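# Move a glass graduated cylinder from cart to shelved bench

## Task

Take one graduated cylinder off the cart's top tray and set it upright on the work surface of the bench that has shelves. Every other cylinder must still be standing at the end. No cylinder may tip over or reach the floor, and none may drop more than a few centimetres or be struck hard, because the glass would break. When finished, the robot must release the cylinder and pull away, and it must not be tipped or toppled itself. The cylinder has to stay upright on the bench without the robot supporting it.

## Robot and tools

ROBOT. A wheeled base drives forward and back and turns in place; it cannot move sideways. On it a lifting column carries a tilting head and two six-joint arms (left and right), each ending in a two-finger gripper. Shoulder height S = 0.90 m + column_m. Folded, as at the start, the robot is 0.73 m long, 0.62 m wide and S + 0.43 m tall, with its front 0.40 m ahead of the column. An unseen disturbance may occasionally nudge loose objects.

FRAMES. Base frame: origin on the floor under the column, midway between the drive wheels; x forward, y to the left, z up. The reported left_hand and right_hand positions are in this frame. Each is the point where the fingers meet, and the fingertips reach 8 mm past it. The hand's z axis runs along the fingers (quat_wxyz rotates (0,0,1) onto it) and its y axis along the opening direction. The odometry frame is the base frame as it was when the scene began.

execute_actions. Argument "actions": a list holding one action or none (none only reports state and images). One action may contain:
- "base": exactly one relative command. {"translate_m": d} drives straight d metres from the current spot, forward positive, -3 to 3. {"rotate_rad": d} turns in place by d radians, left (counter-clockwise from above) positive, -3.2 to 3.2.
- "joints": a single object keyed by joint name, covering both arms and the body; each value is an absolute target, not an offset. column_m 0 to 0.8 m; head_tilt_rad -0.61 to 1.308 (0 about level, positive tilts down); for each arm, with prefix left_ or right_: joint1_rad -2.879 to 2.879, joint2_rad 0 to 3.141, joint3_rad 0 to 3.019, joint4_rad -1.692 to 1.57, joint5_rad -1.57 to 1.57 (swings the hand sideways, positive toward the robot's right), joint6_rad -2.094 to 2.094 (rolls the hand, positive clockwise viewed from behind), gripper_m 0 to 0.093 m (fingertip gap). Joint 1 rotates about an axis through the shoulder pointing forward and tilted 0.524 rad upward; positive carries a hand forward and down toward the robot's left.
- "speeds": optional caps for this action only: translate_m 0.05 to 0.8 m/s, rotate_rad 0.1 to 1 rad/s (defaults are the maxima). Arms are not slowed by it.
A base move needing more than 8.667 s, an unknown key or an out-of-range value gets the whole call refused. No action runs longer than 15 s. Anything omitted may keep pursuing its earlier target. "cameras": list from cam_head_left, cam_head_right, cam_left_wrist, cam_right_wrist, nav_camera, all; null or omitted gives all, [] gives none.

wait: "seconds" 0 to 10; nothing new is commanded; returns state and images. zoom_image: "camera" plus "region" [x0, y0, x1, y1] in pixels of that camera's latest full image, origin top-left, at most 504 by 504. finished_scene: "scene" number; ends the scene irreversibly and reports success. If a call reports a stop, later motion calls in that same reply are skipped.

ARM GEOMETRY. With joint1 at -1.57 (left) or 1.57 (right) and joints 5, 6 at 0, the arm sits in a forward-facing vertical plane 0.23 m beside the column. Let a = j2 - 0.35, b = 1.05 + j2 - j3, c = b - j4 (c = 1.57 means fingers straight down). Hand point: ahead = 0.12 + 0.39 sin a + 0.38 cos b + 0.25 cos c; height = S + 0.39 cos a - 0.38 sin b - 0.25 sin c. E.g. j2, j3, j4 = 0.93, 0.78, 0.14 gives 0.60 m ahead, 0.25 m under S. Real hands usually sit up to ~5 cm lower and nearer the column (~12 cm with heavy or far loads); trust the reported hand positions (1-3 cm error). Reach is about 1 m from the shoulder. Below 0.4 m height the base housing blocks hands closer than 0.45 m ahead; avoid moving arms while column_m is under 0.3.

LOADS AND GRIPPER. With fingers pointing down, a hand carries up to 0.3 kg from 0.14 m above to 0.7 m below S out to 0.6 m ahead; heavier loads need the hand nearer and lower. Fingers are 7 cm long; the outer span exceeds the opening by 1 cm at the tips and 5 cm at the base; the body behind is 10 by 7 cm, and the wrist camera juts 11 cm to one side. To grip, command an opening smaller than the object; "off_target" then is normal, and a reading staying 0.002 m or more above the target means something is held. Tiny joint changes (under ~0.03 rad, 0.08 for joints 2 and 3) may not move at all; for gentle contact step about 0.05 rad per call from your last target.

RESULTS. base_status and joint_status: "done", "off_target" (stopped short, may still push), "contact_stop" (column or base only; it then holds where it stopped), "time_out", "not_followed" (after "joint command not followed" with a "cause:" line: the arm would come near the other arm, itself, the upper body or an obstacle; back each moved joint off at least 0.05 rad). on_its_own describes uncommanded behaviour; "held at" is a held target. base_odometry counts wheel turns; if turned_by_wheels and turned_by_imu disagree by over ~4 % and at least 0.05 rad, the base hit or slipped. base_tilt is in degrees (forward, right). motor_effort lists left_wheel and right_wheel in percent, positive forward, bracket = peak. wheel_motors_off = 1 means wheels are disabled. Joint torques and Motor temperatures are per arm joint.

COLUMN. Lowering stops with "contact_stop" when a hand or its load touches down; it can sink up to 0.15-0.2 m more, and won't go down again until raised 0.2 m. After backing a hand away from something it pressed on, it also refuses to descend.

AVOID. Glass falls or knocks; arms striking or pressing each other (can end the run); arms pushing against things for long (motors heat: MOTOR HOT at 85 °C, OVER-TEMPERATURE FAULT at 100 °C drops the arm). To relieve pushing, resend the arm's reported joint positions as targets (a held load sags slightly). After a base "contact_stop", back off 0.05 m before turning. Pushing the base ~3 s switches the wheel motors off for 2 s. Tables 0.30 m up and more than 0.26 m below S can slide over the housing into the column.

Each tool is called after "Request:" as a command line: name --argument value for each argument, lists and objects as JSON in quotes; but a table of rows of numbers goes row by row, as --pt "numbers of a row", without its own name.

## Session

Request:
execute_actions --actions '[]'

Scene clock: 0.00 s.
Joint torques (N m, as the arm reports them, + toward a larger angle): no reading
Motor temperatures (°C, as the motors report them): left_arm=[24 26 25 26 24 25] | right_arm=[24 24 25 26 24 22]
base_odometry: x=+0.000 y=+0.000 heading=+0.000 (m, m, rad; odometry frame)
turned_by_wheels: +0.000 (rad since the last result)
turned_by_imu: +0.000 (rad since the last result)
base_tilt: forward=-0.6 right=+0.1 (deg)
base_status: not commanded
joint_positions: column_m=+0.552 head_tilt_rad=+0.871 left_joint1_rad=-1.548 left_joint2_rad=+0.871 left_joint3_rad=+0.396 left_joint4_rad=-0.894 left_joint5_rad=+0.022 left_joint6_rad=-0.089 left_gripper_m=+0.094 right_joint1_rad=+1.552 right_joint2_rad=+0.884 right_joint3_rad=+0.416 right_joint4_rad=-0.925 right_joint5_rad=+0.020 right_joint6_rad=+0.016 right_gripper_m=+0.095
joint_status: not commanded
wheel_motors_off: 0
motor_effort: left_wheel=-1 right_wheel=+5 (%)
left_hand: x=+0.1513 y=+0.2257 z=+1.2425 quat_wxyz=(+0.410, +0.054, -0.910, -0.015) (m; base frame)
right_hand: x=+0.1548 y=-0.2331 z=+1.2446 quat_wxyz=(+0.421, -0.011, -0.907, +0.018) (m; base frame)
pictures: cam_head_left, cam_head_right, cam_left_wrist, cam_right_wrist, nav_camera
Images, in order (width x height): cam_head_left 672x504, cam_head_right 672x504, cam_left_wrist 504x504, cam_right_wrist 504x504, nav_camera 672x504.

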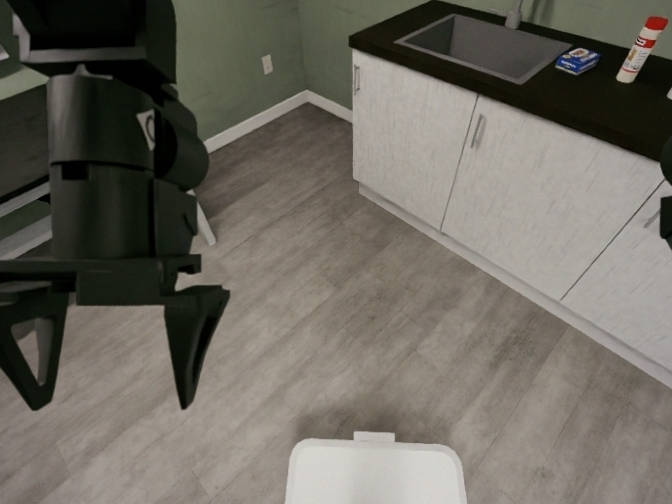

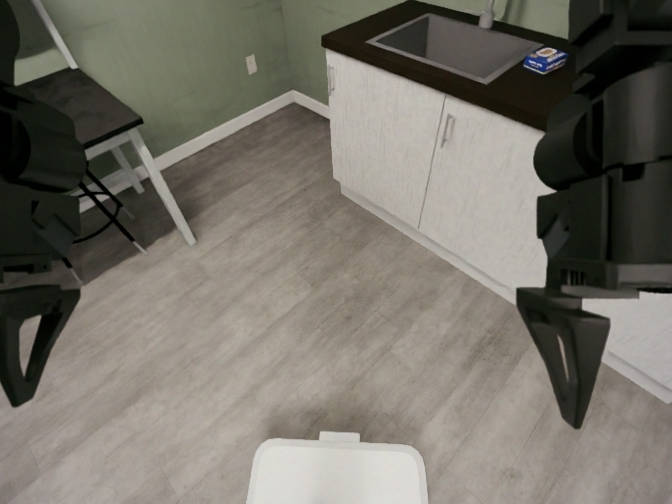

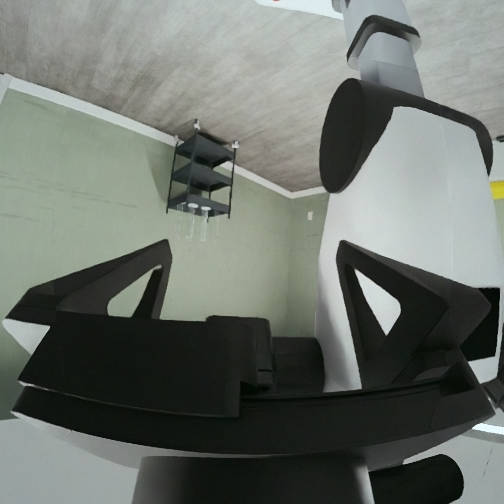

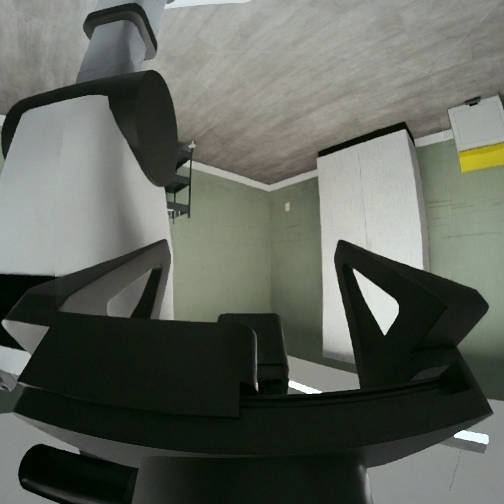

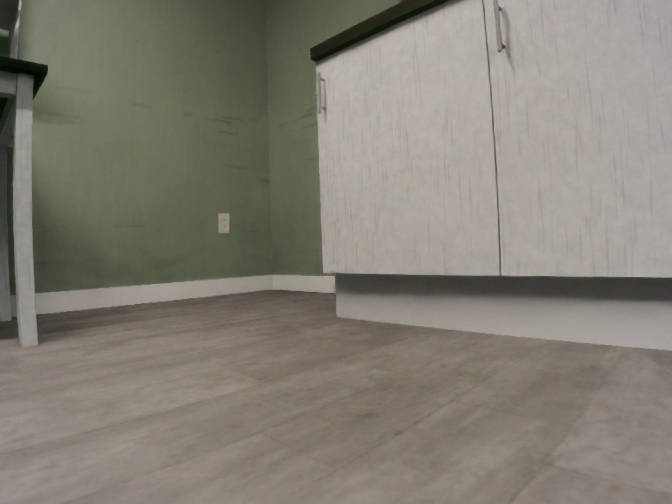

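Request:
execute_actions --actions '[{"base":{"rotate_rad":1.0},"joints":{"head_tilt_rad":0.35}}]' --cameras '["cam_head_left"]'

Request:
execute_actions --actions '[{"base":{"rotate_rad":1.2}}]' --cameras '["cam_head_left"]'

Request:
execute_actions --actions '[{"base":{"rotate_rad":1.0}}]' --cameras '["cam_head_left"]'

Scene clock: 4.47 s.
Joint torques (N m, as the arm reports them, + toward a larger angle): left_arm=[-0.75 -9.14 -0.56 -1.06  0.09 -0.07] | right_arm=[-0.37 -8.63 -0.92 -1.07  0.04  0.14]
Motor temperatures (°C, as the motors report them): left_arm=[24 26 25 26 24 25] | right_arm=[24 24 25 26 24 22]
base_odometry: x=+0.000 y=+0.000 heading=+0.999 (m, m, rad; odometry frame)
turned_by_wheels: +0.999 (rad since the last result)
turned_by_imu: +1.000 (rad since the last result)
base_tilt: forward=-0.6 right=+0.0 (deg)
base_status: done
joint_positions: column_m=+0.552 head_tilt_rad=+0.369 left_joint1_rad=-1.548 left_joint2_rad=+0.871 left_joint3_rad=+0.396 left_joint4_rad=-0.894 left_joint5_rad=+0.022 left_joint6_rad=-0.089 left_gripper_m=+0.094 right_joint1_rad=+1.552 right_joint2_rad=+0.884 right_joint3_rad=+0.417 right_joint4_rad=-0.925 right_joint5_rad=+0.020 right_joint6_rad=+0.016 right_gripper_m=+0.095
joint_status: all done
wheel_motors_off: 0
motor_effort: left_wheel=-6(26) right_wheel=+4(44) (%)
left_hand: x=+0.1513 y=+0.2257 z=+1.2425 quat_wxyz=(+0.410, +0.054, -0.910, -0.015) (m; base frame)
right_hand: x=+0.1550 y=-0.2331 z=+1.2446 quat_wxyz=(+0.420, -0.011, -0.907, +0.018) (m; base frame)
pictures: cam_head_left
camera_calibration (this result's frames):
cam_head_left: T_world_to_cam=[[0.0568277, -0.998316, -0.011632, 0.0737701], [-0.374161, -0.0104939, -0.927305, 1.43925], [0.925621, 0.0570489, -0.374127, 0.45564], [0, 0, 0, 1]] pos_world=[0.112568, 0.0627555, 1.50595]
Images, in order (width x height): cam_head_left 672x504.

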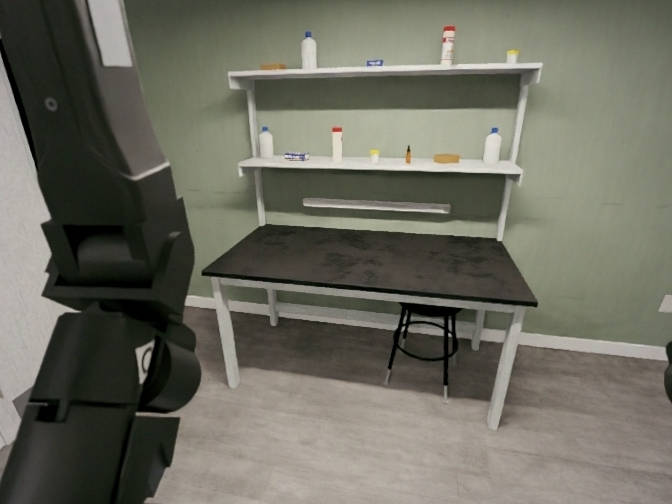

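Scene clock: 7.13 s.
Joint torques (N m, as the arm reports them, + toward a larger angle): left_arm=[-0.76 -9.16 -0.62 -1.08  0.09 -0.07] | right_arm=[-0.3  -8.62 -0.82 -1.08  0.03  0.15]
Motor temperatures (°C, as the motors report them): left_arm=[24 26 25 26 24 25] | right_arm=[24 24 25 26 24 22]
base_odometry: x=+0.000 y=+0.000 heading=+2.199 (m, m, rad; odometry frame)
turned_by_wheels: +1.199 (rad since the last result)
turned_by_imu: +1.202 (rad since the last result)
base_tilt: forward=-0.6 right=+0.0 (deg)
base_status: done
joint_positions: column_m=+0.552 head_tilt_rad=+0.369 left_joint1_rad=-1.548 left_joint2_rad=+0.871 left_joint3_rad=+0.396 left_joint4_rad=-0.894 left_joint5_rad=+0.022 left_joint6_rad=-0.089 left_gripper_m=+0.094 right_joint1_rad=+1.552 right_joint2_rad=+0.884 right_joint3_rad=+0.417 right_joint4_rad=-0.925 right_joint5_rad=+0.020 right_joint6_rad=+0.016 right_gripper_m=+0.095
joint_status: not commanded
wheel_motors_off: 0
motor_effort: left_wheel=-2(25) right_wheel=+4(27) (%)
left_hand: x=+0.1513 y=+0.2257 z=+1.2425 quat_wxyz=(+0.410, +0.054, -0.910, -0.015) (m; base frame)
right_hand: x=+0.1550 y=-0.2331 z=+1.2446 quat_wxyz=(+0.420, -0.011, -0.907, +0.018) (m; base frame)
pictures: cam_head_left
camera_calibration (this result's frames):
cam_head_left: T_world_to_cam=[[0.056828, -0.998316, -0.0116311, 0.0737685], [-0.374144, -0.0104939, -0.927311, 1.43926], [0.925628, 0.0570489, -0.374111, 0.455615], [0, 0, 0, 1]] pos_world=[0.112569, 0.0627555, 1.50595]
Images, in order (width x height): cam_head_left 672x504.

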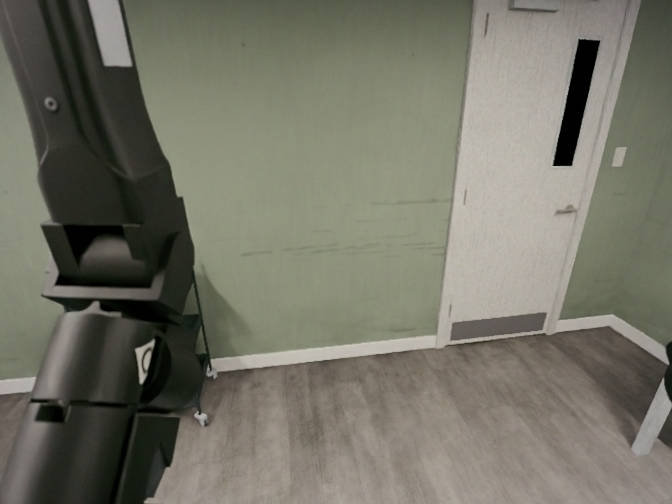

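Scene clock: 9.60 s.
Joint torques (N m, as the arm reports them, + toward a larger angle): left_arm=[-0.75 -9.09 -0.66 -1.07  0.09 -0.07] | right_arm=[-0.29 -8.59 -0.92 -1.07  0.04  0.15]
Motor temperatures (°C, as the motors report them): left_arm=[24 26 25 26 24 25] | right_arm=[24 24 25 26 24 22]
base_odometry: x=+0.000 y=+0.000 heading=-3.085 (m, m, rad; odometry frame)
turned_by_wheels: +0.999 (rad since the last result)
turned_by_imu: +1.001 (rad since the last result)
base_tilt: forward=-0.6 right=+0.0 (deg)
base_status: done
joint_positions: column_m=+0.552 head_tilt_rad=+0.369 left_joint1_rad=-1.548 left_joint2_rad=+0.871 left_joint3_rad=+0.396 left_joint4_rad=-0.894 left_joint5_rad=+0.022 left_joint6_rad=-0.089 left_gripper_m=+0.094 right_joint1_rad=+1.552 right_joint2_rad=+0.884 right_joint3_rad=+0.417 right_joint4_rad=-0.925 right_joint5_rad=+0.020 right_joint6_rad=+0.016 right_gripper_m=+0.095
joint_status: not commanded
wheel_motors_off: 0
motor_effort: left_wheel=-3(22) right_wheel=+4(28) (%)
left_hand: x=+0.1513 y=+0.2257 z=+1.2425 quat_wxyz=(+0.410, +0.054, -0.910, -0.015) (m; base frame)
right_hand: x=+0.1550 y=-0.2331 z=+1.2446 quat_wxyz=(+0.420, -0.011, -0.907, +0.018) (m; base frame)
pictures: cam_head_left
camera_calibration (this result's frames):
cam_head_left: T_world_to_cam=[[0.056828, -0.998316, -0.0116307, 0.073768], [-0.374139, -0.0104939, -0.927313, 1.43926], [0.92563, 0.0570489, -0.374105, 0.455605], [0, 0, 0, 1]] pos_world=[0.112569, 0.0627555, 1.50595]
Images, in order (width x height): cam_head_left 672x504.

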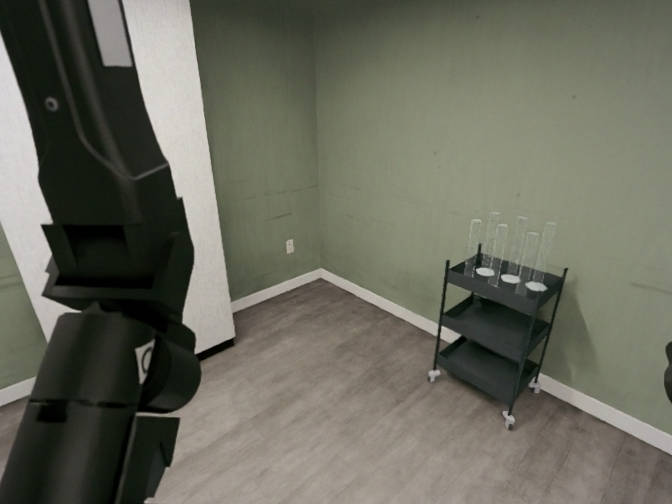

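Request:
execute_actions --actions '[{"base":{"translate_m":1.0}}]' --cameras '[]'

Request:
execute_actions --actions '[{"base":{"rotate_rad":-0.77},"joints":{"head_tilt_rad":0.75}}]' --cameras '["cam_head_left","cam_head_right"]'

Scene clock: 17.80 s.
Joint torques (N m, as the arm reports them, + toward a larger angle): left_arm=[-0.72 -9.27 -0.74 -1.07  0.09 -0.07] | right_arm=[-0.22 -8.7  -0.95 -1.09  0.03  0.15]
Motor temperatures (°C, as the motors report them): left_arm=[24 26 25 26 24 25] | right_arm=[24 25 25 26 24 22]
base_odometry: x=-0.998 y=-0.056 heading=-3.085 (m, m, rad; odometry frame)
turned_by_wheels: +0.000 (rad since the last result)
turned_by_imu: +0.003 (rad since the last result)
base_tilt: forward=-0.6 right=+0.0 (deg)
base_status: done
joint_positions: column_m=+0.552 head_tilt_rad=+0.369 left_joint1_rad=-1.548 left_joint2_rad=+0.871 left_joint3_rad=+0.397 left_joint4_rad=-0.894 left_joint5_rad=+0.022 left_joint6_rad=-0.089 left_gripper_m=+0.094 right_joint1_rad=+1.552 right_joint2_rad=+0.884 right_joint3_rad=+0.418 right_joint4_rad=-0.925 right_joint5_rad=+0.020 right_joint6_rad=+0.016 right_gripper_m=+0.095
joint_status: not commanded
wheel_motors_off: 0
motor_effort: left_wheel=+2(45) right_wheel=-1(56) (%)
left_hand: x=+0.1521 y=+0.2257 z=+1.2422 quat_wxyz=(+0.409, +0.054, -0.911, -0.015) (m; base frame)
right_hand: x=+0.1554 y=-0.2331 z=+1.2444 quat_wxyz=(+0.420, -0.011, -0.907, +0.018) (m; base frame)
pictures: none
No camera images: the call's "cameras" was empty. Leave "cameras" out to get every camera's image.

Scene clock: 19.87 s.
Joint torques (N m, as the arm reports them, + toward a larger angle): left_arm=[-0.78 -9.22 -0.79 -1.07  0.09 -0.07] | right_arm=[-0.26 -8.7  -0.88 -1.08  0.03  0.14]
Motor temperatures (°C, as the motors report them): left_arm=[24 26 25 26 24 25] | right_arm=[24 25 25 26 24 22]
base_odometry: x=-0.998 y=-0.056 heading=+2.429 (m, m, rad; odometry frame)
turned_by_wheels: -0.769 (rad since the last result)
turned_by_imu: -0.767 (rad since the last result)
base_tilt: forward=-0.6 right=+0.0 (deg)
base_status: done
joint_positions: column_m=+0.552 head_tilt_rad=+0.752 left_joint1_rad=-1.548 left_joint2_rad=+0.871 left_joint3_rad=+0.398 left_joint4_rad=-0.894 left_joint5_rad=+0.022 left_joint6_rad=-0.089 left_gripper_m=+0.094 right_joint1_rad=+1.552 right_joint2_rad=+0.884 right_joint3_rad=+0.418 right_joint4_rad=-0.925 right_joint5_rad=+0.020 right_joint6_rad=+0.016 right_gripper_m=+0.095
joint_status: all done
wheel_motors_off: 0
motor_effort: left_wheel=+3(31) right_wheel=-3(49) (%)
left_hand: x=+0.1524 y=+0.2257 z=+1.2421 quat_wxyz=(+0.409, +0.054, -0.911, -0.015) (m; base frame)
right_hand: x=+0.1554 y=-0.2331 z=+1.2444 quat_wxyz=(+0.420, -0.011, -0.907, +0.018) (m; base frame)
pictures: cam_head_left, cam_head_right
camera_calibration (this result's frames):
cam_head_left: T_world_to_cam=[[0.0483635, -0.998316, -0.0320261, 0.105555], [-0.69359, -0.0104939, -0.720294, 1.13688], [0.718745, 0.0570489, -0.692929, 0.956231], [0, 0, 0, 1]] pos_world=[0.0961382, 0.0627555, 1.48487]
cam_head_right: T_world_to_cam=[[0.0521114, -0.99824, -0.0283096, -0.0122308], [-0.693698, -0.0157918, -0.720092, 1.13746], [0.718378, 0.0571633, -0.6933, 0.95769], [0, 0, 0, 1]] pos_world=[0.101712, -0.0489914, 1.4827]
Images, in order (width x height): cam_head_left 672x504, cam_head_right 672x504.

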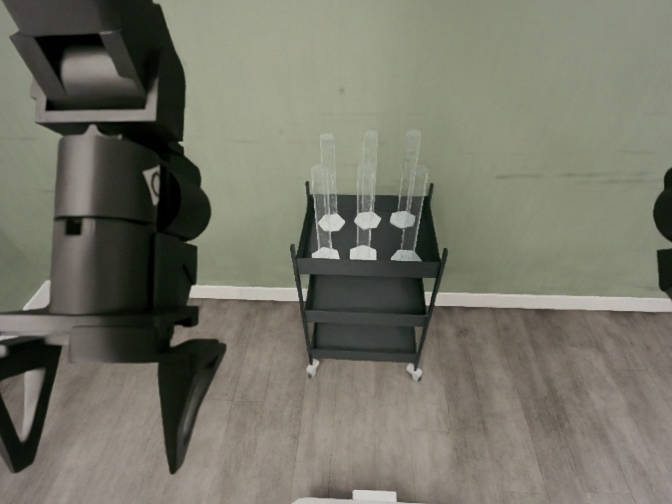

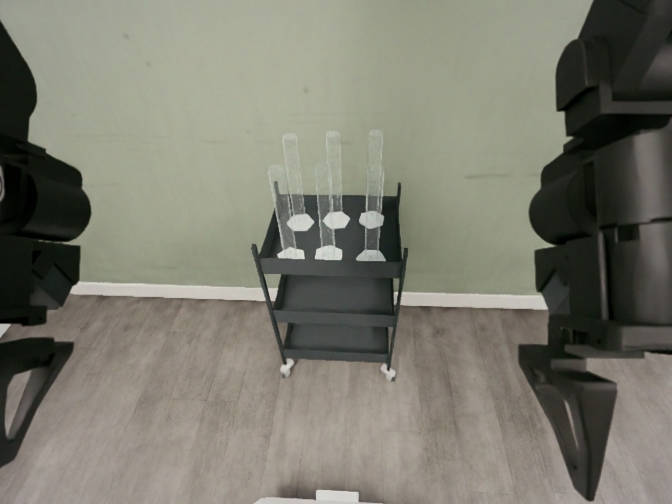

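Request:
execute_actions --actions '[{"joints":{"left_joint1_rad":-1.57,"left_joint2_rad":1.15,"left_joint3_rad":1.35,"left_joint4_rad":-0.72,"left_joint5_rad":0,"left_joint6_rad":0,"left_gripper_m":0.085}}]' --cameras '[]'

Request:
execute_actions --actions '[{"base":{"translate_m":0.28},"joints":{"head_tilt_rad":0.85}}]' --cameras '["cam_head_left","cam_head_right","cam_left_wrist"]'

Scene clock: 31.93 s.
Joint torques (N m, as the arm reports them, + toward a larger angle): left_arm=[ -2.06 -21.28   7.45   0.32   0.02   0.03] | right_arm=[-0.37 -8.61 -0.95 -1.09  0.04  0.15]
Motor temperatures (°C, as the motors report them): left_arm=[24 26 25 26 24 25] | right_arm=[24 25 25 26 24 22]
base_odometry: x=-0.998 y=-0.056 heading=+2.429 (m, m, rad; odometry frame)
turned_by_wheels: +0.000 (rad since the last result)
turned_by_imu: +0.001 (rad since the last result)
base_tilt: forward=-0.6 right=+0.0 (deg)
base_status: not commanded
joint_positions: column_m=+0.552 head_tilt_rad=+0.752 left_joint1_rad=-1.556 left_joint2_rad=+1.156 left_joint3_rad=+1.337 left_joint4_rad=-0.721 left_joint5_rad=+0.002 left_joint6_rad=-0.009 left_gripper_m=+0.085 right_joint1_rad=+1.552 right_joint2_rad=+0.884 right_joint3_rad=+0.418 right_joint4_rad=-0.925 right_joint5_rad=+0.020 right_joint6_rad=+0.016 right_gripper_m=+0.095
joint_status: all done
wheel_motors_off: 0
motor_effort: left_wheel=+8(10) right_wheel=-7(7) (%)
left_hand: x=+0.6457 y=+0.2316 z=+1.1823 quat_wxyz=(+0.008, +0.008, -1.000, -0.005) (m; base frame)
right_hand: x=+0.1554 y=-0.2331 z=+1.2444 quat_wxyz=(+0.420, -0.011, -0.907, +0.018) (m; base frame)
pictures: none
No camera images: the call's "cameras" was empty. Leave "cameras" out to get every camera's image.

Scene clock: 34.00 s.
Joint torques (N m, as the arm reports them, + toward a larger angle): left_arm=[ -1.96 -21.41   7.5    0.32   0.03   0.03] | right_arm=[-0.31 -8.67 -0.95 -1.06  0.03  0.15]
Motor temperatures (°C, as the motors report them): left_arm=[24 26 26 26 24 25] | right_arm=[24 25 25 26 24 22]
base_odometry: x=-1.210 y=+0.127 heading=+2.428 (m, m, rad; odometry frame)
turned_by_wheels: -0.001 (rad since the last result)
turned_by_imu: +0.000 (rad since the last result)
base_tilt: forward=-0.5 right=+0.0 (deg)
base_status: done
joint_positions: column_m=+0.552 head_tilt_rad=+0.852 left_joint1_rad=-1.556 left_joint2_rad=+1.156 left_joint3_rad=+1.336 left_joint4_rad=-0.721 left_joint5_rad=+0.002 left_joint6_rad=-0.009 left_gripper_m=+0.085 right_joint1_rad=+1.552 right_joint2_rad=+0.883 right_joint3_rad=+0.418 right_joint4_rad=-0.925 right_joint5_rad=+0.020 right_joint6_rad=+0.016 right_gripper_m=+0.095
joint_status: all done
wheel_motors_off: 0
motor_effort: left_wheel=-3(50) right_wheel=+2(52) (%)
left_hand: x=+0.6453 y=+0.2316 z=+1.1822 quat_wxyz=(+0.009, +0.008, -1.000, -0.005) (m; base frame)
right_hand: x=+0.1555 y=-0.2331 z=+1.2444 quat_wxyz=(+0.420, -0.011, -0.907, +0.018) (m; base frame)
pictures: cam_head_left, cam_head_right, cam_left_wrist
camera_calibration (this result's frames):
cam_head_left: T_world_to_cam=[[0.0449347, -0.998316, -0.036682, 0.112886], [-0.761855, -0.0104939, -0.647662, 1.0286], [0.646187, 0.0570489, -0.761044, 1.06461], [0, 0, 0, 1]] pos_world=[0.0906413, 0.0627555, 1.48054]
cam_head_right: T_world_to_cam=[[0.049034, -0.99824, -0.0333571, -0.00431499], [-0.761944, -0.0157918, -0.647451, 1.02917], [0.645785, 0.0571633, -0.761377, 1.06601], [0, 0, 0, 1]] pos_world=[0.0959708, -0.0489914, 1.47783]
cam_left_wrist: T_world_to_cam=[[0.0224843, -0.999697, -0.00997582, 0.227076], [-0.808425, -0.024051, 0.588107, -0.163059], [-0.588169, -0.00515851, -0.808721, 1.46252], [0, 0, 0, 1]] pos_world=[0.723286, 0.23063, 1.28094]
Images, in order (width x height): cam_head_left 672x504, cam_head_right 672x504, cam_left_wrist 504x504.

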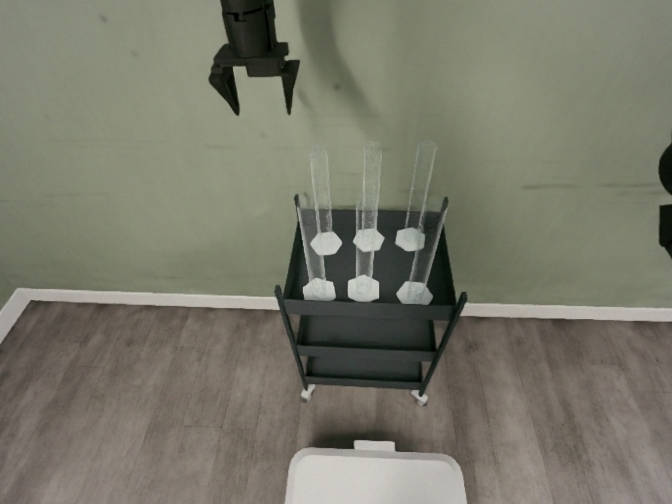

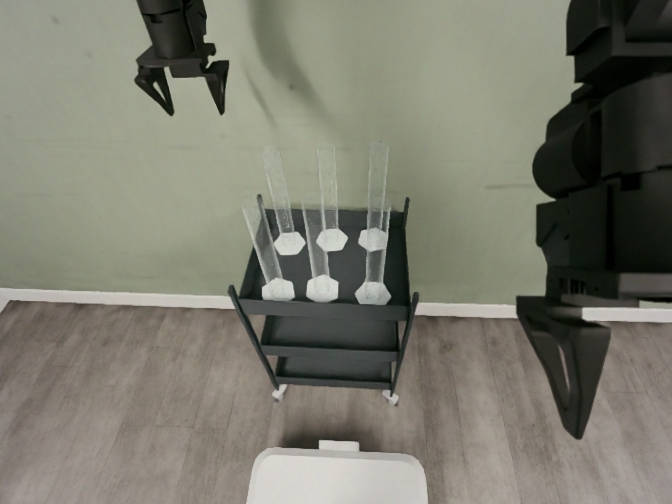

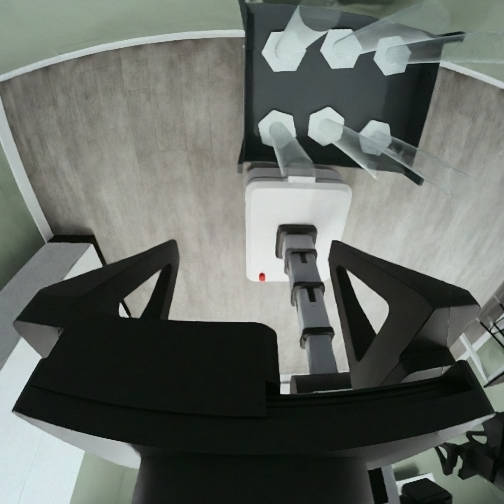

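Request:
execute_actions --actions '[{"base":{"rotate_rad":-0.085}}]' --cameras '[]'

Request:
execute_actions --actions '[{"base":{"translate_m":-0.02},"joints":{"column_m":0.45}}]' --cameras '["cam_head_left","cam_head_right","cam_left_wrist"]'

Scene clock: 38.03 s.
Joint torques (N m, as the arm reports them, + toward a larger angle): left_arm=[ -1.67 -21.36   7.53   0.31   0.07   0.04] | right_arm=[-0.29 -8.54 -0.94 -1.08  0.04  0.15]
Motor temperatures (°C, as the motors report them): left_arm=[24 27 26 26 24 25] | right_arm=[24 25 25 26 24 22]
base_odometry: x=-1.210 y=+0.127 heading=+2.344 (m, m, rad; odometry frame)
turned_by_wheels: -0.084 (rad since the last result)
turned_by_imu: -0.081 (rad since the last result)
base_tilt: forward=-0.6 right=+0.0 (deg)
base_status: done
joint_positions: column_m=+0.552 head_tilt_rad=+0.852 left_joint1_rad=-1.561 left_joint2_rad=+1.156 left_joint3_rad=+1.336 left_joint4_rad=-0.721 left_joint5_rad=+0.001 left_joint6_rad=-0.009 left_gripper_m=+0.085 right_joint1_rad=+1.552 right_joint2_rad=+0.883 right_joint3_rad=+0.417 right_joint4_rad=-0.925 right_joint5_rad=+0.020 right_joint6_rad=+0.016 right_gripper_m=+0.095
joint_status: not commanded
wheel_motors_off: 0
motor_effort: left_wheel=+0(42) right_wheel=+0(47) (%)
left_hand: x=+0.6453 y=+0.2295 z=+1.1821 quat_wxyz=(+0.009, +0.007, -1.000, -0.004) (m; base frame)
right_hand: x=+0.1553 y=-0.2331 z=+1.2445 quat_wxyz=(+0.420, -0.011, -0.907, +0.018) (m; base frame)
pictures: none
No camera images: the call's "cameras" was empty. Leave "cameras" out to get every camera's image.

Scene clock: 39.93 s.
Joint torques (N m, as the arm reports them, + toward a larger angle): left_arm=[ -1.61 -21.35   7.57   0.32   0.07   0.03] | right_arm=[-0.34 -8.46 -0.79 -1.1   0.03  0.14]
Motor temperatures (°C, as the motors report them): left_arm=[24 27 26 26 24 25] | right_arm=[24 25 25 26 24 22]
base_odometry: x=-1.196 y=+0.113 heading=+2.346 (m, m, rad; odometry frame)
turned_by_wheels: +0.001 (rad since the last result)
turned_by_imu: +0.002 (rad since the last result)
base_tilt: forward=-0.5 right=+0.0 (deg)
base_status: done
joint_positions: column_m=+0.450 head_tilt_rad=+0.852 left_joint1_rad=-1.561 left_joint2_rad=+1.155 left_joint3_rad=+1.336 left_joint4_rad=-0.721 left_joint5_rad=+0.001 left_joint6_rad=-0.009 left_gripper_m=+0.085 right_joint1_rad=+1.552 right_joint2_rad=+0.881 right_joint3_rad=+0.416 right_joint4_rad=-0.925 right_joint5_rad=+0.020 right_joint6_rad=+0.016 right_gripper_m=+0.095
joint_status: all done
wheel_motors_off: 0
motor_effort: left_wheel=+0(33) right_wheel=-1(70) (%)
left_hand: x=+0.6453 y=+0.2295 z=+1.0807 quat_wxyz=(+0.009, +0.007, -1.000, -0.004) (m; base frame)
right_hand: x=+0.1549 y=-0.2331 z=+1.1431 quat_wxyz=(+0.420, -0.011, -0.907, +0.018) (m; base frame)
pictures: cam_head_left, cam_head_right, cam_left_wrist
camera_calibration (this result's frames):
cam_head_left: T_world_to_cam=[[0.0449161, -0.998316, -0.0367048, 0.109188], [-0.762185, -0.0104939, -0.647275, 0.962178], [0.6458, 0.0570489, -0.761373, 0.987676], [0, 0, 0, 1]] pos_world=[0.0906122, 0.0627555, 1.37879]
cam_head_right: T_world_to_cam=[[0.049017, -0.99824, -0.0333821, -0.0076717], [-0.762273, -0.0157918, -0.647063, 0.962765], [0.645397, 0.0571633, -0.761705, 0.989043], [0, 0, 0, 1]] pos_world=[0.0959403, -0.0489914, 1.37607]
cam_left_wrist: T_world_to_cam=[[0.0201753, -0.999771, -0.0071507, 0.22234], [-0.808697, -0.0205241, 0.587868, -0.103815], [-0.58788, -0.00607767, -0.808926, 1.38073], [0, 0, 0, 1]] pos_world=[0.723261, 0.22855, 1.17952]
Images, in order (width x height): cam_head_left 672x504, cam_head_right 672x504, cam_left_wrist 504x504.

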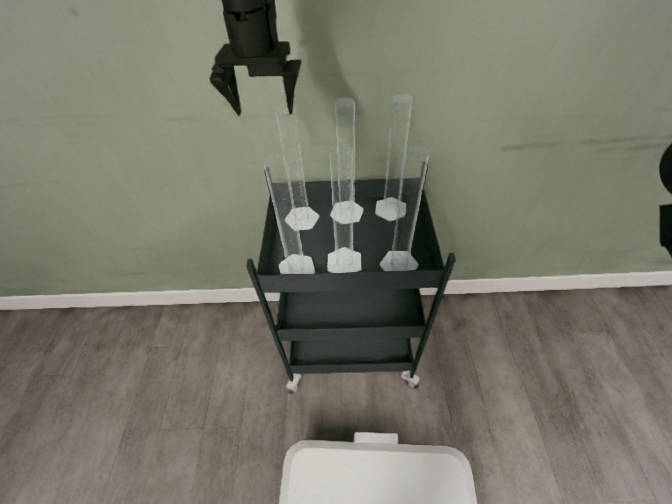

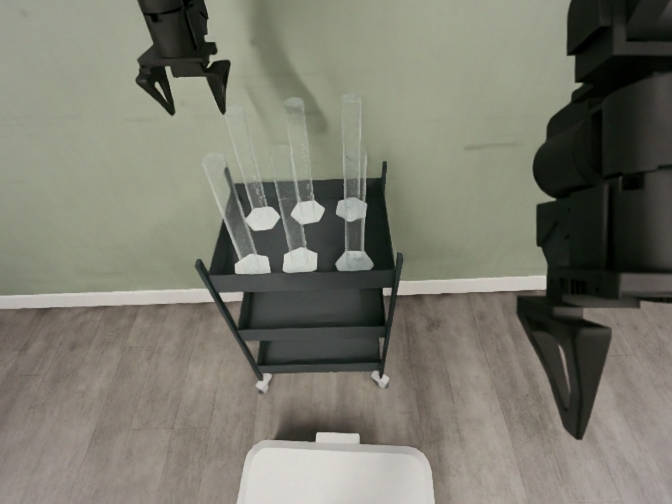

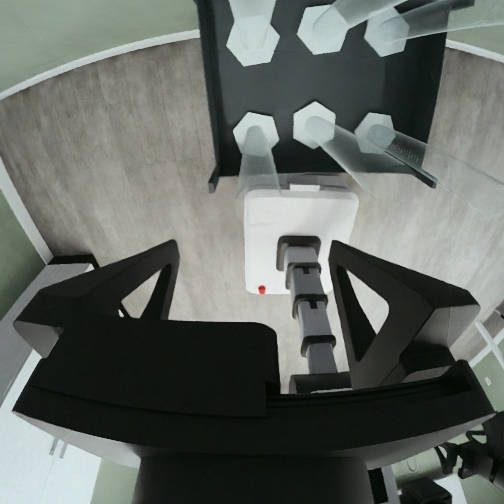

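Request:
execute_actions --actions '[{"joints":{"column_m":0.39}}]' --cameras '["cam_head_left","cam_left_wrist"]'

Scene clock: 44.63 s.
Joint torques (N m, as the arm reports them, + toward a larger angle): left_arm=[ -1.63 -21.37   7.58   0.33   0.07   0.03] | right_arm=[-0.3  -8.42 -0.78 -1.1   0.03  0.15]
Motor temperatures (°C, as the motors report them): left_arm=[24 27 26 26 24 25] | right_arm=[24 25 25 26 24 22]
base_odometry: x=-1.196 y=+0.113 heading=+2.346 (m, m, rad; odometry frame)
turned_by_wheels: +0.000 (rad since the last result)
turned_by_imu: +0.001 (rad since the last result)
base_tilt: forward=-0.6 right=+0.0 (deg)
base_status: not commanded
joint_positions: column_m=+0.390 head_tilt_rad=+0.852 left_joint1_rad=-1.561 left_joint2_rad=+1.155 left_joint3_rad=+1.336 left_joint4_rad=-0.721 left_joint5_rad=+0.001 left_joint6_rad=-0.009 left_gripper_m=+0.085 right_joint1_rad=+1.552 right_joint2_rad=+0.881 right_joint3_rad=+0.416 right_joint4_rad=-0.925 right_joint5_rad=+0.020 right_joint6_rad=+0.016 right_gripper_m=+0.095
joint_status: all done
wheel_motors_off: 0
motor_effort: left_wheel=+1(3) right_wheel=-1(2) (%)
left_hand: x=+0.6453 y=+0.2295 z=+1.0207 quat_wxyz=(+0.009, +0.007, -1.000, -0.004) (m; base frame)
right_hand: x=+0.1549 y=-0.2331 z=+1.0831 quat_wxyz=(+0.420, -0.011, -0.907, +0.018) (m; base frame)
pictures: cam_head_left, cam_left_wrist
camera_calibration (this result's frames):
cam_head_left: T_world_to_cam=[[0.0449161, -0.998316, -0.0367048, 0.106986], [-0.762185, -0.0104939, -0.647275, 0.923344], [0.6458, 0.0570489, -0.761373, 0.941996], [0, 0, 0, 1]] pos_world=[0.0906122, 0.0627555, 1.31879]
cam_left_wrist: T_world_to_cam=[[0.0201753, -0.999771, -0.0071507, 0.221911], [-0.808697, -0.0205241, 0.587868, -0.0685445], [-0.58788, -0.00607767, -0.808926, 1.33219], [0, 0, 0, 1]] pos_world=[0.723261, 0.22855, 1.11953]
Images, in order (width x height): cam_head_left 672x504, cam_left_wrist 504x504.

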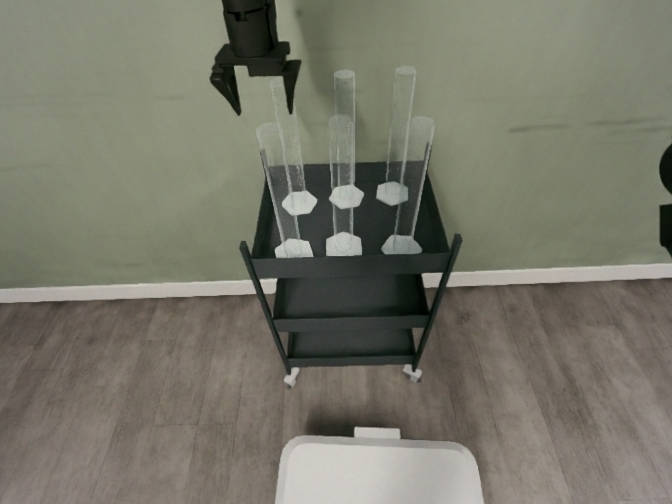

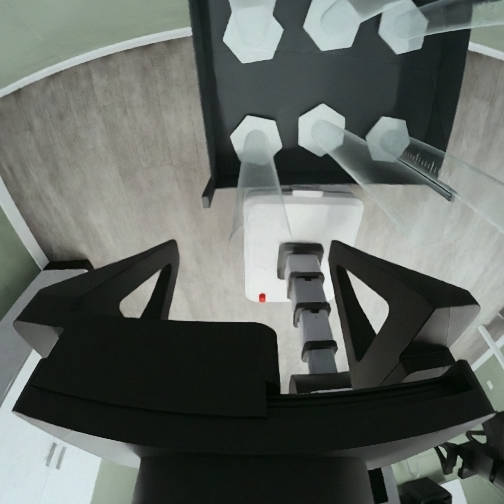

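Request:
zoom_image --camera "cam_left_wrist" --region '[170,150,350,310]'

Request:
zoom_image --camera "cam_head_left" --region '[190,50,370,190]'

Region (170, 150, 350, 310) of cam_left_wrist's 504x504 image, scaled by 2.800, with more detail than that image has.

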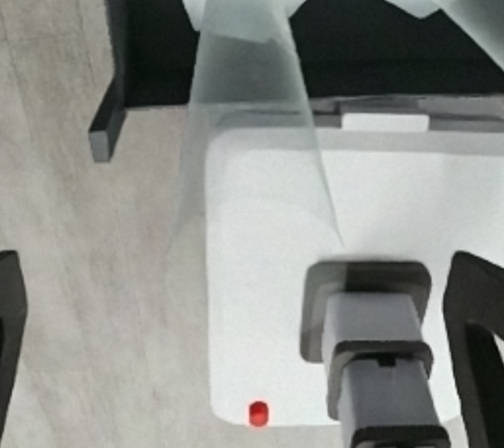

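Region (190, 50, 370, 190) of cam_head_left's 672x504 image, scaled by 2.800, with more detail than that image has.

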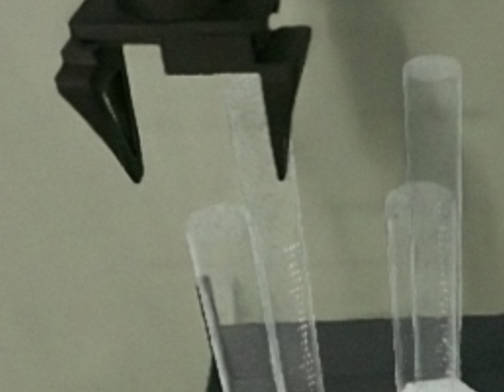

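Request:
execute_actions --actions '[{"joints":{"column_m":0.35}}]' --cameras '["cam_head_left","cam_left_wrist"]'

Request:
zoom_image --camera "cam_head_left" --region '[190,50,370,190]'

Request:
zoom_image --camera "cam_left_wrist" --region '[150,150,370,330]'

Scene clock: 50.30 s.
Joint torques (N m, as the arm reports them, + toward a larger angle): left_arm=[ -1.64 -21.37   7.59   0.32   0.07   0.03] | right_arm=[-0.35 -8.45 -0.78 -1.05  0.03  0.15]
Motor temperatures (°C, as the motors report them): left_arm=[24 27 26 26 24 25] | right_arm=[24 25 25 26 24 22]
base_odometry: x=-1.196 y=+0.113 heading=+2.346 (m, m, rad; odometry frame)
turned_by_wheels: +0.000 (rad since the last result)
turned_by_imu: +0.001 (rad since the last result)
base_tilt: forward=-0.6 right=+0.0 (deg)
base_status: not commanded
joint_positions: column_m=+0.350 head_tilt_rad=+0.852 left_joint1_rad=-1.561 left_joint2_rad=+1.155 left_joint3_rad=+1.336 left_joint4_rad=-0.721 left_joint5_rad=+0.001 left_joint6_rad=-0.009 left_gripper_m=+0.085 right_joint1_rad=+1.552 right_joint2_rad=+0.881 right_joint3_rad=+0.416 right_joint4_rad=-0.925 right_joint5_rad=+0.020 right_joint6_rad=+0.016 right_gripper_m=+0.095
joint_status: all done
wheel_motors_off: 0
motor_effort: left_wheel=+3(0) right_wheel=-1(1) (%)
left_hand: x=+0.6453 y=+0.2295 z=+0.9807 quat_wxyz=(+0.009, +0.007, -1.000, -0.004) (m; base frame)
right_hand: x=+0.1549 y=-0.2331 z=+1.0431 quat_wxyz=(+0.420, -0.011, -0.907, +0.018) (m; base frame)
pictures: cam_head_left, cam_left_wrist
camera_calibration (this result's frames):
cam_head_left: T_world_to_cam=[[0.0449161, -0.998316, -0.0367048, 0.105517], [-0.762185, -0.0104939, -0.647275, 0.897442], [0.6458, 0.0570489, -0.761373, 0.911529], [0, 0, 0, 1]] pos_world=[0.0906122, 0.0627555, 1.27878]
cam_left_wrist: T_world_to_cam=[[0.0201753, -0.999771, -0.0071507, 0.221625], [-0.808697, -0.0205241, 0.587868, -0.0450199], [-0.58788, -0.00607767, -0.808926, 1.29982], [0, 0, 0, 1]] pos_world=[0.723261, 0.22855, 1.07951]
Images, in order (width x height): cam_head_left 672x504, cam_left_wrist 504x504.

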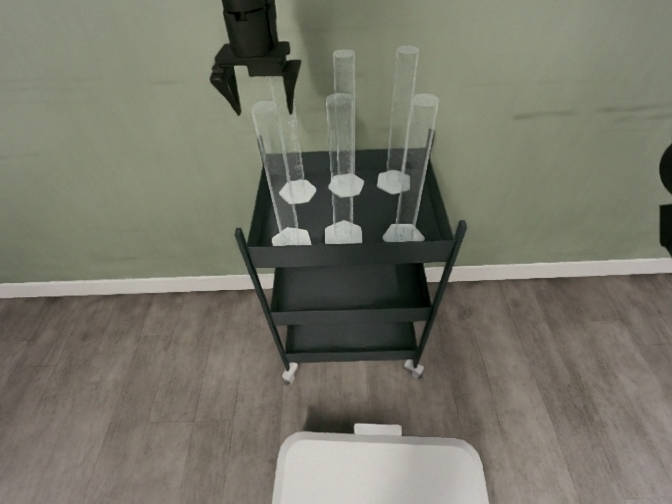

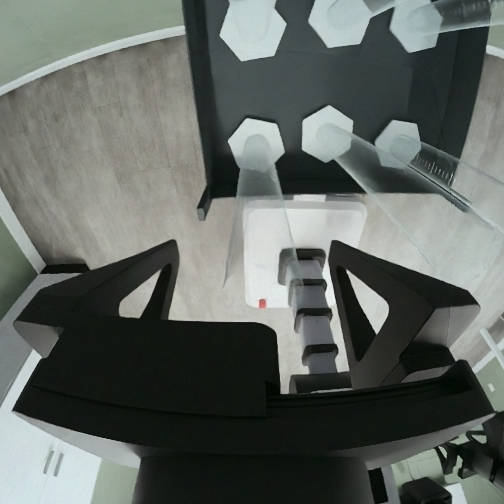

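Region (190, 50, 370, 190) of cam_head_left's 672x504 image, scaled by 2.800, with more detail than that image has.

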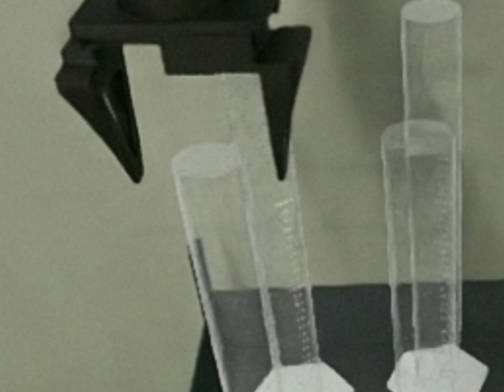

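Region (150, 150, 370, 330) of cam_left_wrist's 504x504 image, scaled by 2.291, with more detail than that image has; it fills the top 412 rows of this view, and the rest is white.

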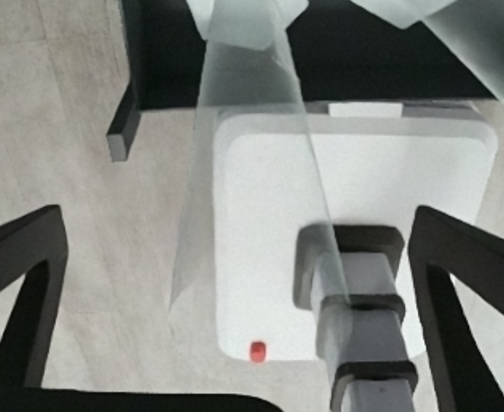

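Request:
execute_actions --actions '[{"joints":{"column_m":0.33}}]' --cameras '[]'

Request:
execute_actions --actions '[{"joints":{"left_gripper_m":0.05}}]' --cameras '["cam_left_wrist"]'

Request:
execute_actions --actions '[{"joints":{"left_gripper_m":0.025}}]' --cameras '["cam_left_wrist","cam_head_left"]'

Scene clock: 54.80 s.
Joint torques (N m, as the arm reports them, + toward a larger angle): left_arm=[ -1.59 -21.36   7.6    0.32   0.07   0.03] | right_arm=[-0.3  -8.37 -0.76 -1.08  0.03  0.14]
Motor temperatures (°C, as the motors report them): left_arm=[24 27 27 26 24 25] | right_arm=[24 25 25 26 24 22]
base_odometry: x=-1.196 y=+0.113 heading=+2.346 (m, m, rad; odometry frame)
turned_by_wheels: +0.000 (rad since the last result)
turned_by_imu: +0.001 (rad since the last result)
base_tilt: forward=-0.6 right=+0.1 (deg)
base_status: not commanded
joint_positions: column_m=+0.330 head_tilt_rad=+0.852 left_joint1_rad=-1.561 left_joint2_rad=+1.155 left_joint3_rad=+1.336 left_joint4_rad=-0.721 left_joint5_rad=+0.001 left_joint6_rad=-0.009 left_gripper_m=+0.085 right_joint1_rad=+1.552 right_joint2_rad=+0.881 right_joint3_rad=+0.416 right_joint4_rad=-0.925 right_joint5_rad=+0.020 right_joint6_rad=+0.016 right_gripper_m=+0.095
joint_status: all done
wheel_motors_off: 0
motor_effort: left_wheel=+2(2) right_wheel=-1(1) (%)
left_hand: x=+0.6453 y=+0.2295 z=+0.9607 quat_wxyz=(+0.009, +0.007, -1.000, -0.004) (m; base frame)
right_hand: x=+0.1549 y=-0.2331 z=+1.0231 quat_wxyz=(+0.420, -0.011, -0.907, +0.018) (m; base frame)
pictures: none
No camera images: the call's "cameras" was empty. Leave "cameras" out to get every camera's image.

Scene clock: 55.33 s.
Joint torques (N m, as the arm reports them, + toward a larger angle): left_arm=[ -1.63 -21.36   7.57   0.33   0.06   0.03] | right_arm=[-0.34 -8.45 -0.79 -1.07  0.03  0.15]
Motor temperatures (°C, as the motors report them): left_arm=[24 27 27 26 24 25] | right_arm=[24 25 25 26 24 22]
base_odometry: x=-1.196 y=+0.113 heading=+2.346 (m, m, rad; odometry frame)
turned_by_wheels: +0.000 (rad since the last result)
turned_by_imu: +0.000 (rad since the last result)
base_tilt: forward=-0.6 right=+0.0 (deg)
base_status: not commanded
joint_positions: column_m=+0.330 head_tilt_rad=+0.852 left_joint1_rad=-1.561 left_joint2_rad=+1.155 left_joint3_rad=+1.336 left_joint4_rad=-0.721 left_joint5_rad=+0.001 left_joint6_rad=-0.009 left_gripper_m=+0.050 right_joint1_rad=+1.552 right_joint2_rad=+0.881 right_joint3_rad=+0.416 right_joint4_rad=-0.925 right_joint5_rad=+0.020 right_joint6_rad=+0.016 right_gripper_m=+0.095
joint_status: all done
wheel_motors_off: 0
motor_effort: left_wheel=+2(0) right_wheel=-1(1) (%)
left_hand: x=+0.6453 y=+0.2294 z=+0.9607 quat_wxyz=(+0.009, +0.007, -1.000, -0.004) (m; base frame)
right_hand: x=+0.1549 y=-0.2331 z=+1.0231 quat_wxyz=(+0.420, -0.011, -0.907, +0.018) (m; base frame)
pictures: cam_left_wrist
camera_calibration (this result's frames):
cam_left_wrist: T_world_to_cam=[[0.0201819, -0.999773, -0.00676934, 0.221047], [-0.808698, -0.0203052, 0.587874, -0.0333101], [-0.587878, -0.00639008, -0.808924, 1.2837], [0, 0, 0, 1]] pos_world=[0.723261, 0.228523, 1.0595]
Images, in order (width x height): cam_left_wrist 504x504.

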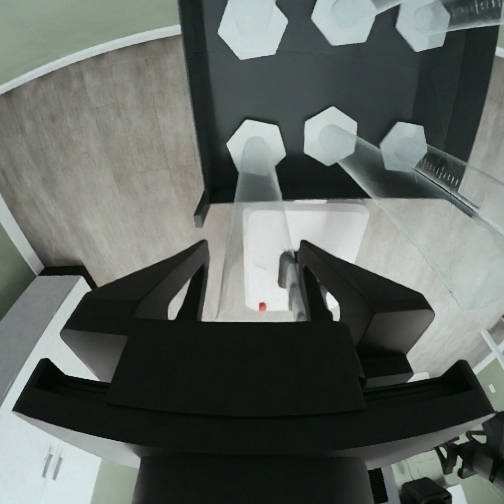

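Scene clock: 55.83 s.
Joint torques (N m, as the arm reports them, + toward a larger angle): left_arm=[ -1.67 -21.35   7.55   0.32   0.07   0.03] | right_arm=[-0.28 -8.52 -0.82 -1.08  0.02  0.15]
Motor temperatures (°C, as the motors report them): left_arm=[24 27 27 26 24 25] | right_arm=[24 25 25 26 24 22]
base_odometry: x=-1.196 y=+0.113 heading=+2.346 (m, m, rad; odometry frame)
turned_by_wheels: +0.000 (rad since the last result)
turned_by_imu: +0.000 (rad since the last result)
base_tilt: forward=-0.6 right=+0.0 (deg)
base_status: not commanded
joint_positions: column_m=+0.330 head_tilt_rad=+0.852 left_joint1_rad=-1.561 left_joint2_rad=+1.155 left_joint3_rad=+1.336 left_joint4_rad=-0.721 left_joint5_rad=+0.001 left_joint6_rad=-0.009 left_gripper_m=+0.041 right_joint1_rad=+1.552 right_joint2_rad=+0.881 right_joint3_rad=+0.416 right_joint4_rad=-0.925 right_joint5_rad=+0.020 right_joint6_rad=+0.016 right_gripper_m=+0.095
joint_status: left_gripper_m off_target (ended at +0.041, target +0.025)
wheel_motors_off: 0
motor_effort: left_wheel=+2(2) right_wheel=-1(1) (%)
left_hand: x=+0.6453 y=+0.2295 z=+0.9607 quat_wxyz=(+0.009, +0.007, -1.000, -0.004) (m; base frame)
right_hand: x=+0.1549 y=-0.2331 z=+1.0231 quat_wxyz=(+0.420, -0.011, -0.907, +0.018) (m; base frame)
pictures: cam_head_left, cam_left_wrist
camera_calibration (this result's frames):
cam_head_left: T_world_to_cam=[[0.0449161, -0.998316, -0.0367048, 0.104783], [-0.762185, -0.0104939, -0.647275, 0.884487], [0.6458, 0.0570489, -0.761373, 0.89629], [0, 0, 0, 1]] pos_world=[0.0906122, 0.0627555, 1.25876]
cam_left_wrist: T_world_to_cam=[[0.0201753, -0.999771, -0.0071507, 0.221482], [-0.808697, -0.0205241, 0.587868, -0.0332538], [-0.58788, -0.00607767, -0.808926, 1.28363], [0, 0, 0, 1]] pos_world=[0.723261, 0.22855, 1.0595]
Images, in order (width x height): cam_head_left 672x504, cam_left_wrist 504x504.

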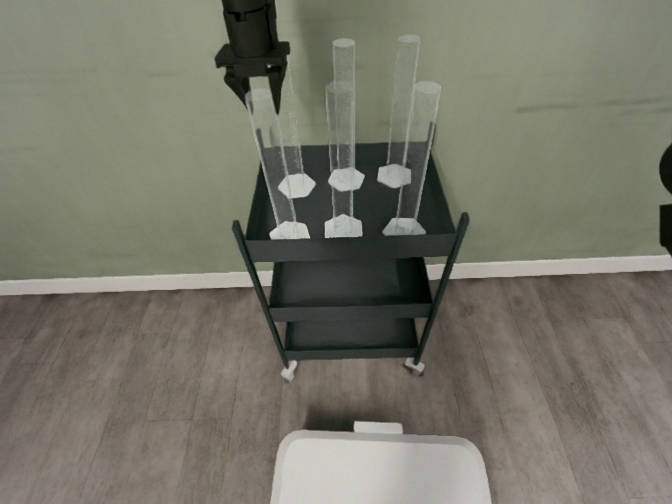

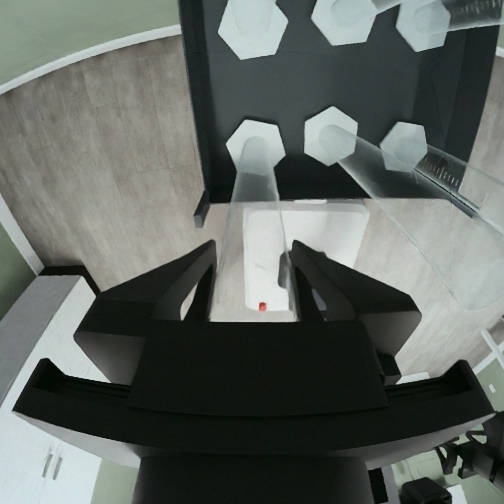

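Request:
execute_actions --actions '[{"joints":{"column_m":0.45}}]' --cameras '["cam_left_wrist","cam_head_left"]'

Scene clock: 59.77 s.
Joint torques (N m, as the arm reports them, + toward a larger angle): left_arm=[ -1.65 -21.36   7.59   0.32   0.07   0.03] | right_arm=[-0.21 -8.45 -0.8  -1.07  0.04  0.15]
Motor temperatures (°C, as the motors report them): left_arm=[24 27 27 26 24 25] | right_arm=[24 25 25 26 24 22]
base_odometry: x=-1.196 y=+0.113 heading=+2.346 (m, m, rad; odometry frame)
turned_by_wheels: +0.000 (rad since the last result)
turned_by_imu: +0.001 (rad since the last result)
base_tilt: forward=-0.6 right=+0.0 (deg)
base_status: not commanded
joint_positions: column_m=+0.450 head_tilt_rad=+0.852 left_joint1_rad=-1.561 left_joint2_rad=+1.155 left_joint3_rad=+1.336 left_joint4_rad=-0.721 left_joint5_rad=+0.001 left_joint6_rad=-0.009 left_gripper_m=+0.041 right_joint1_rad=+1.552 right_joint2_rad=+0.881 right_joint3_rad=+0.416 right_joint4_rad=-0.925 right_joint5_rad=+0.020 right_joint6_rad=+0.016 right_gripper_m=+0.095
joint_status: all done
wheel_motors_off: 0
motor_effort: left_wheel=+1(2) right_wheel=-2(2) (%)
left_hand: x=+0.6453 y=+0.2295 z=+1.0806 quat_wxyz=(+0.009, +0.007, -1.000, -0.004) (m; base frame)
right_hand: x=+0.1549 y=-0.2331 z=+1.1430 quat_wxyz=(+0.420, -0.011, -0.907, +0.018) (m; base frame)
pictures: cam_head_left, cam_left_wrist
camera_calibration (this result's frames):
cam_head_left: T_world_to_cam=[[0.0449161, -0.998316, -0.0367048, 0.109183], [-0.762185, -0.0104939, -0.647275, 0.962086], [0.6458, 0.0570489, -0.761373, 0.987568], [0, 0, 0, 1]] pos_world=[0.0906122, 0.0627555, 1.37865]
cam_left_wrist: T_world_to_cam=[[0.0201753, -0.999771, -0.0071507, 0.222339], [-0.808697, -0.0205241, 0.587868, -0.103731], [-0.58788, -0.00607767, -0.808926, 1.38061], [0, 0, 0, 1]] pos_world=[0.723261, 0.22855, 1.17938]
Images, in order (width x height): cam_head_left 672x504, cam_left_wrist 504x504.

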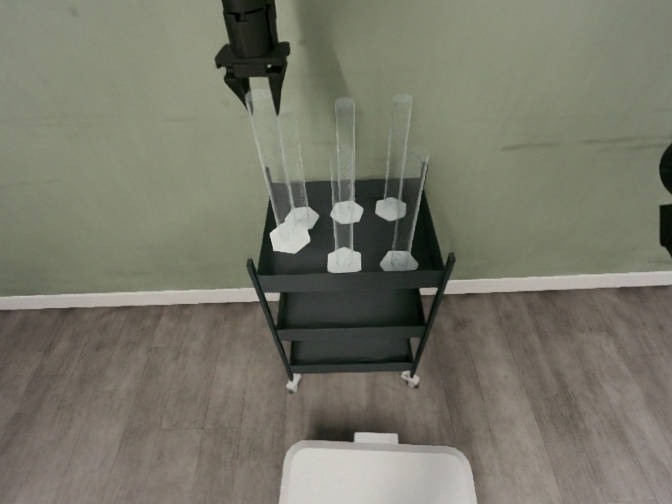

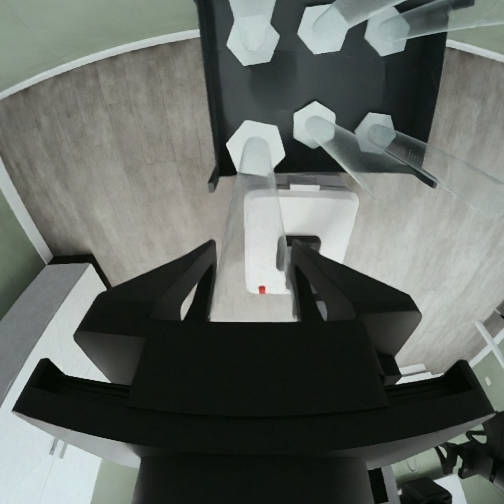

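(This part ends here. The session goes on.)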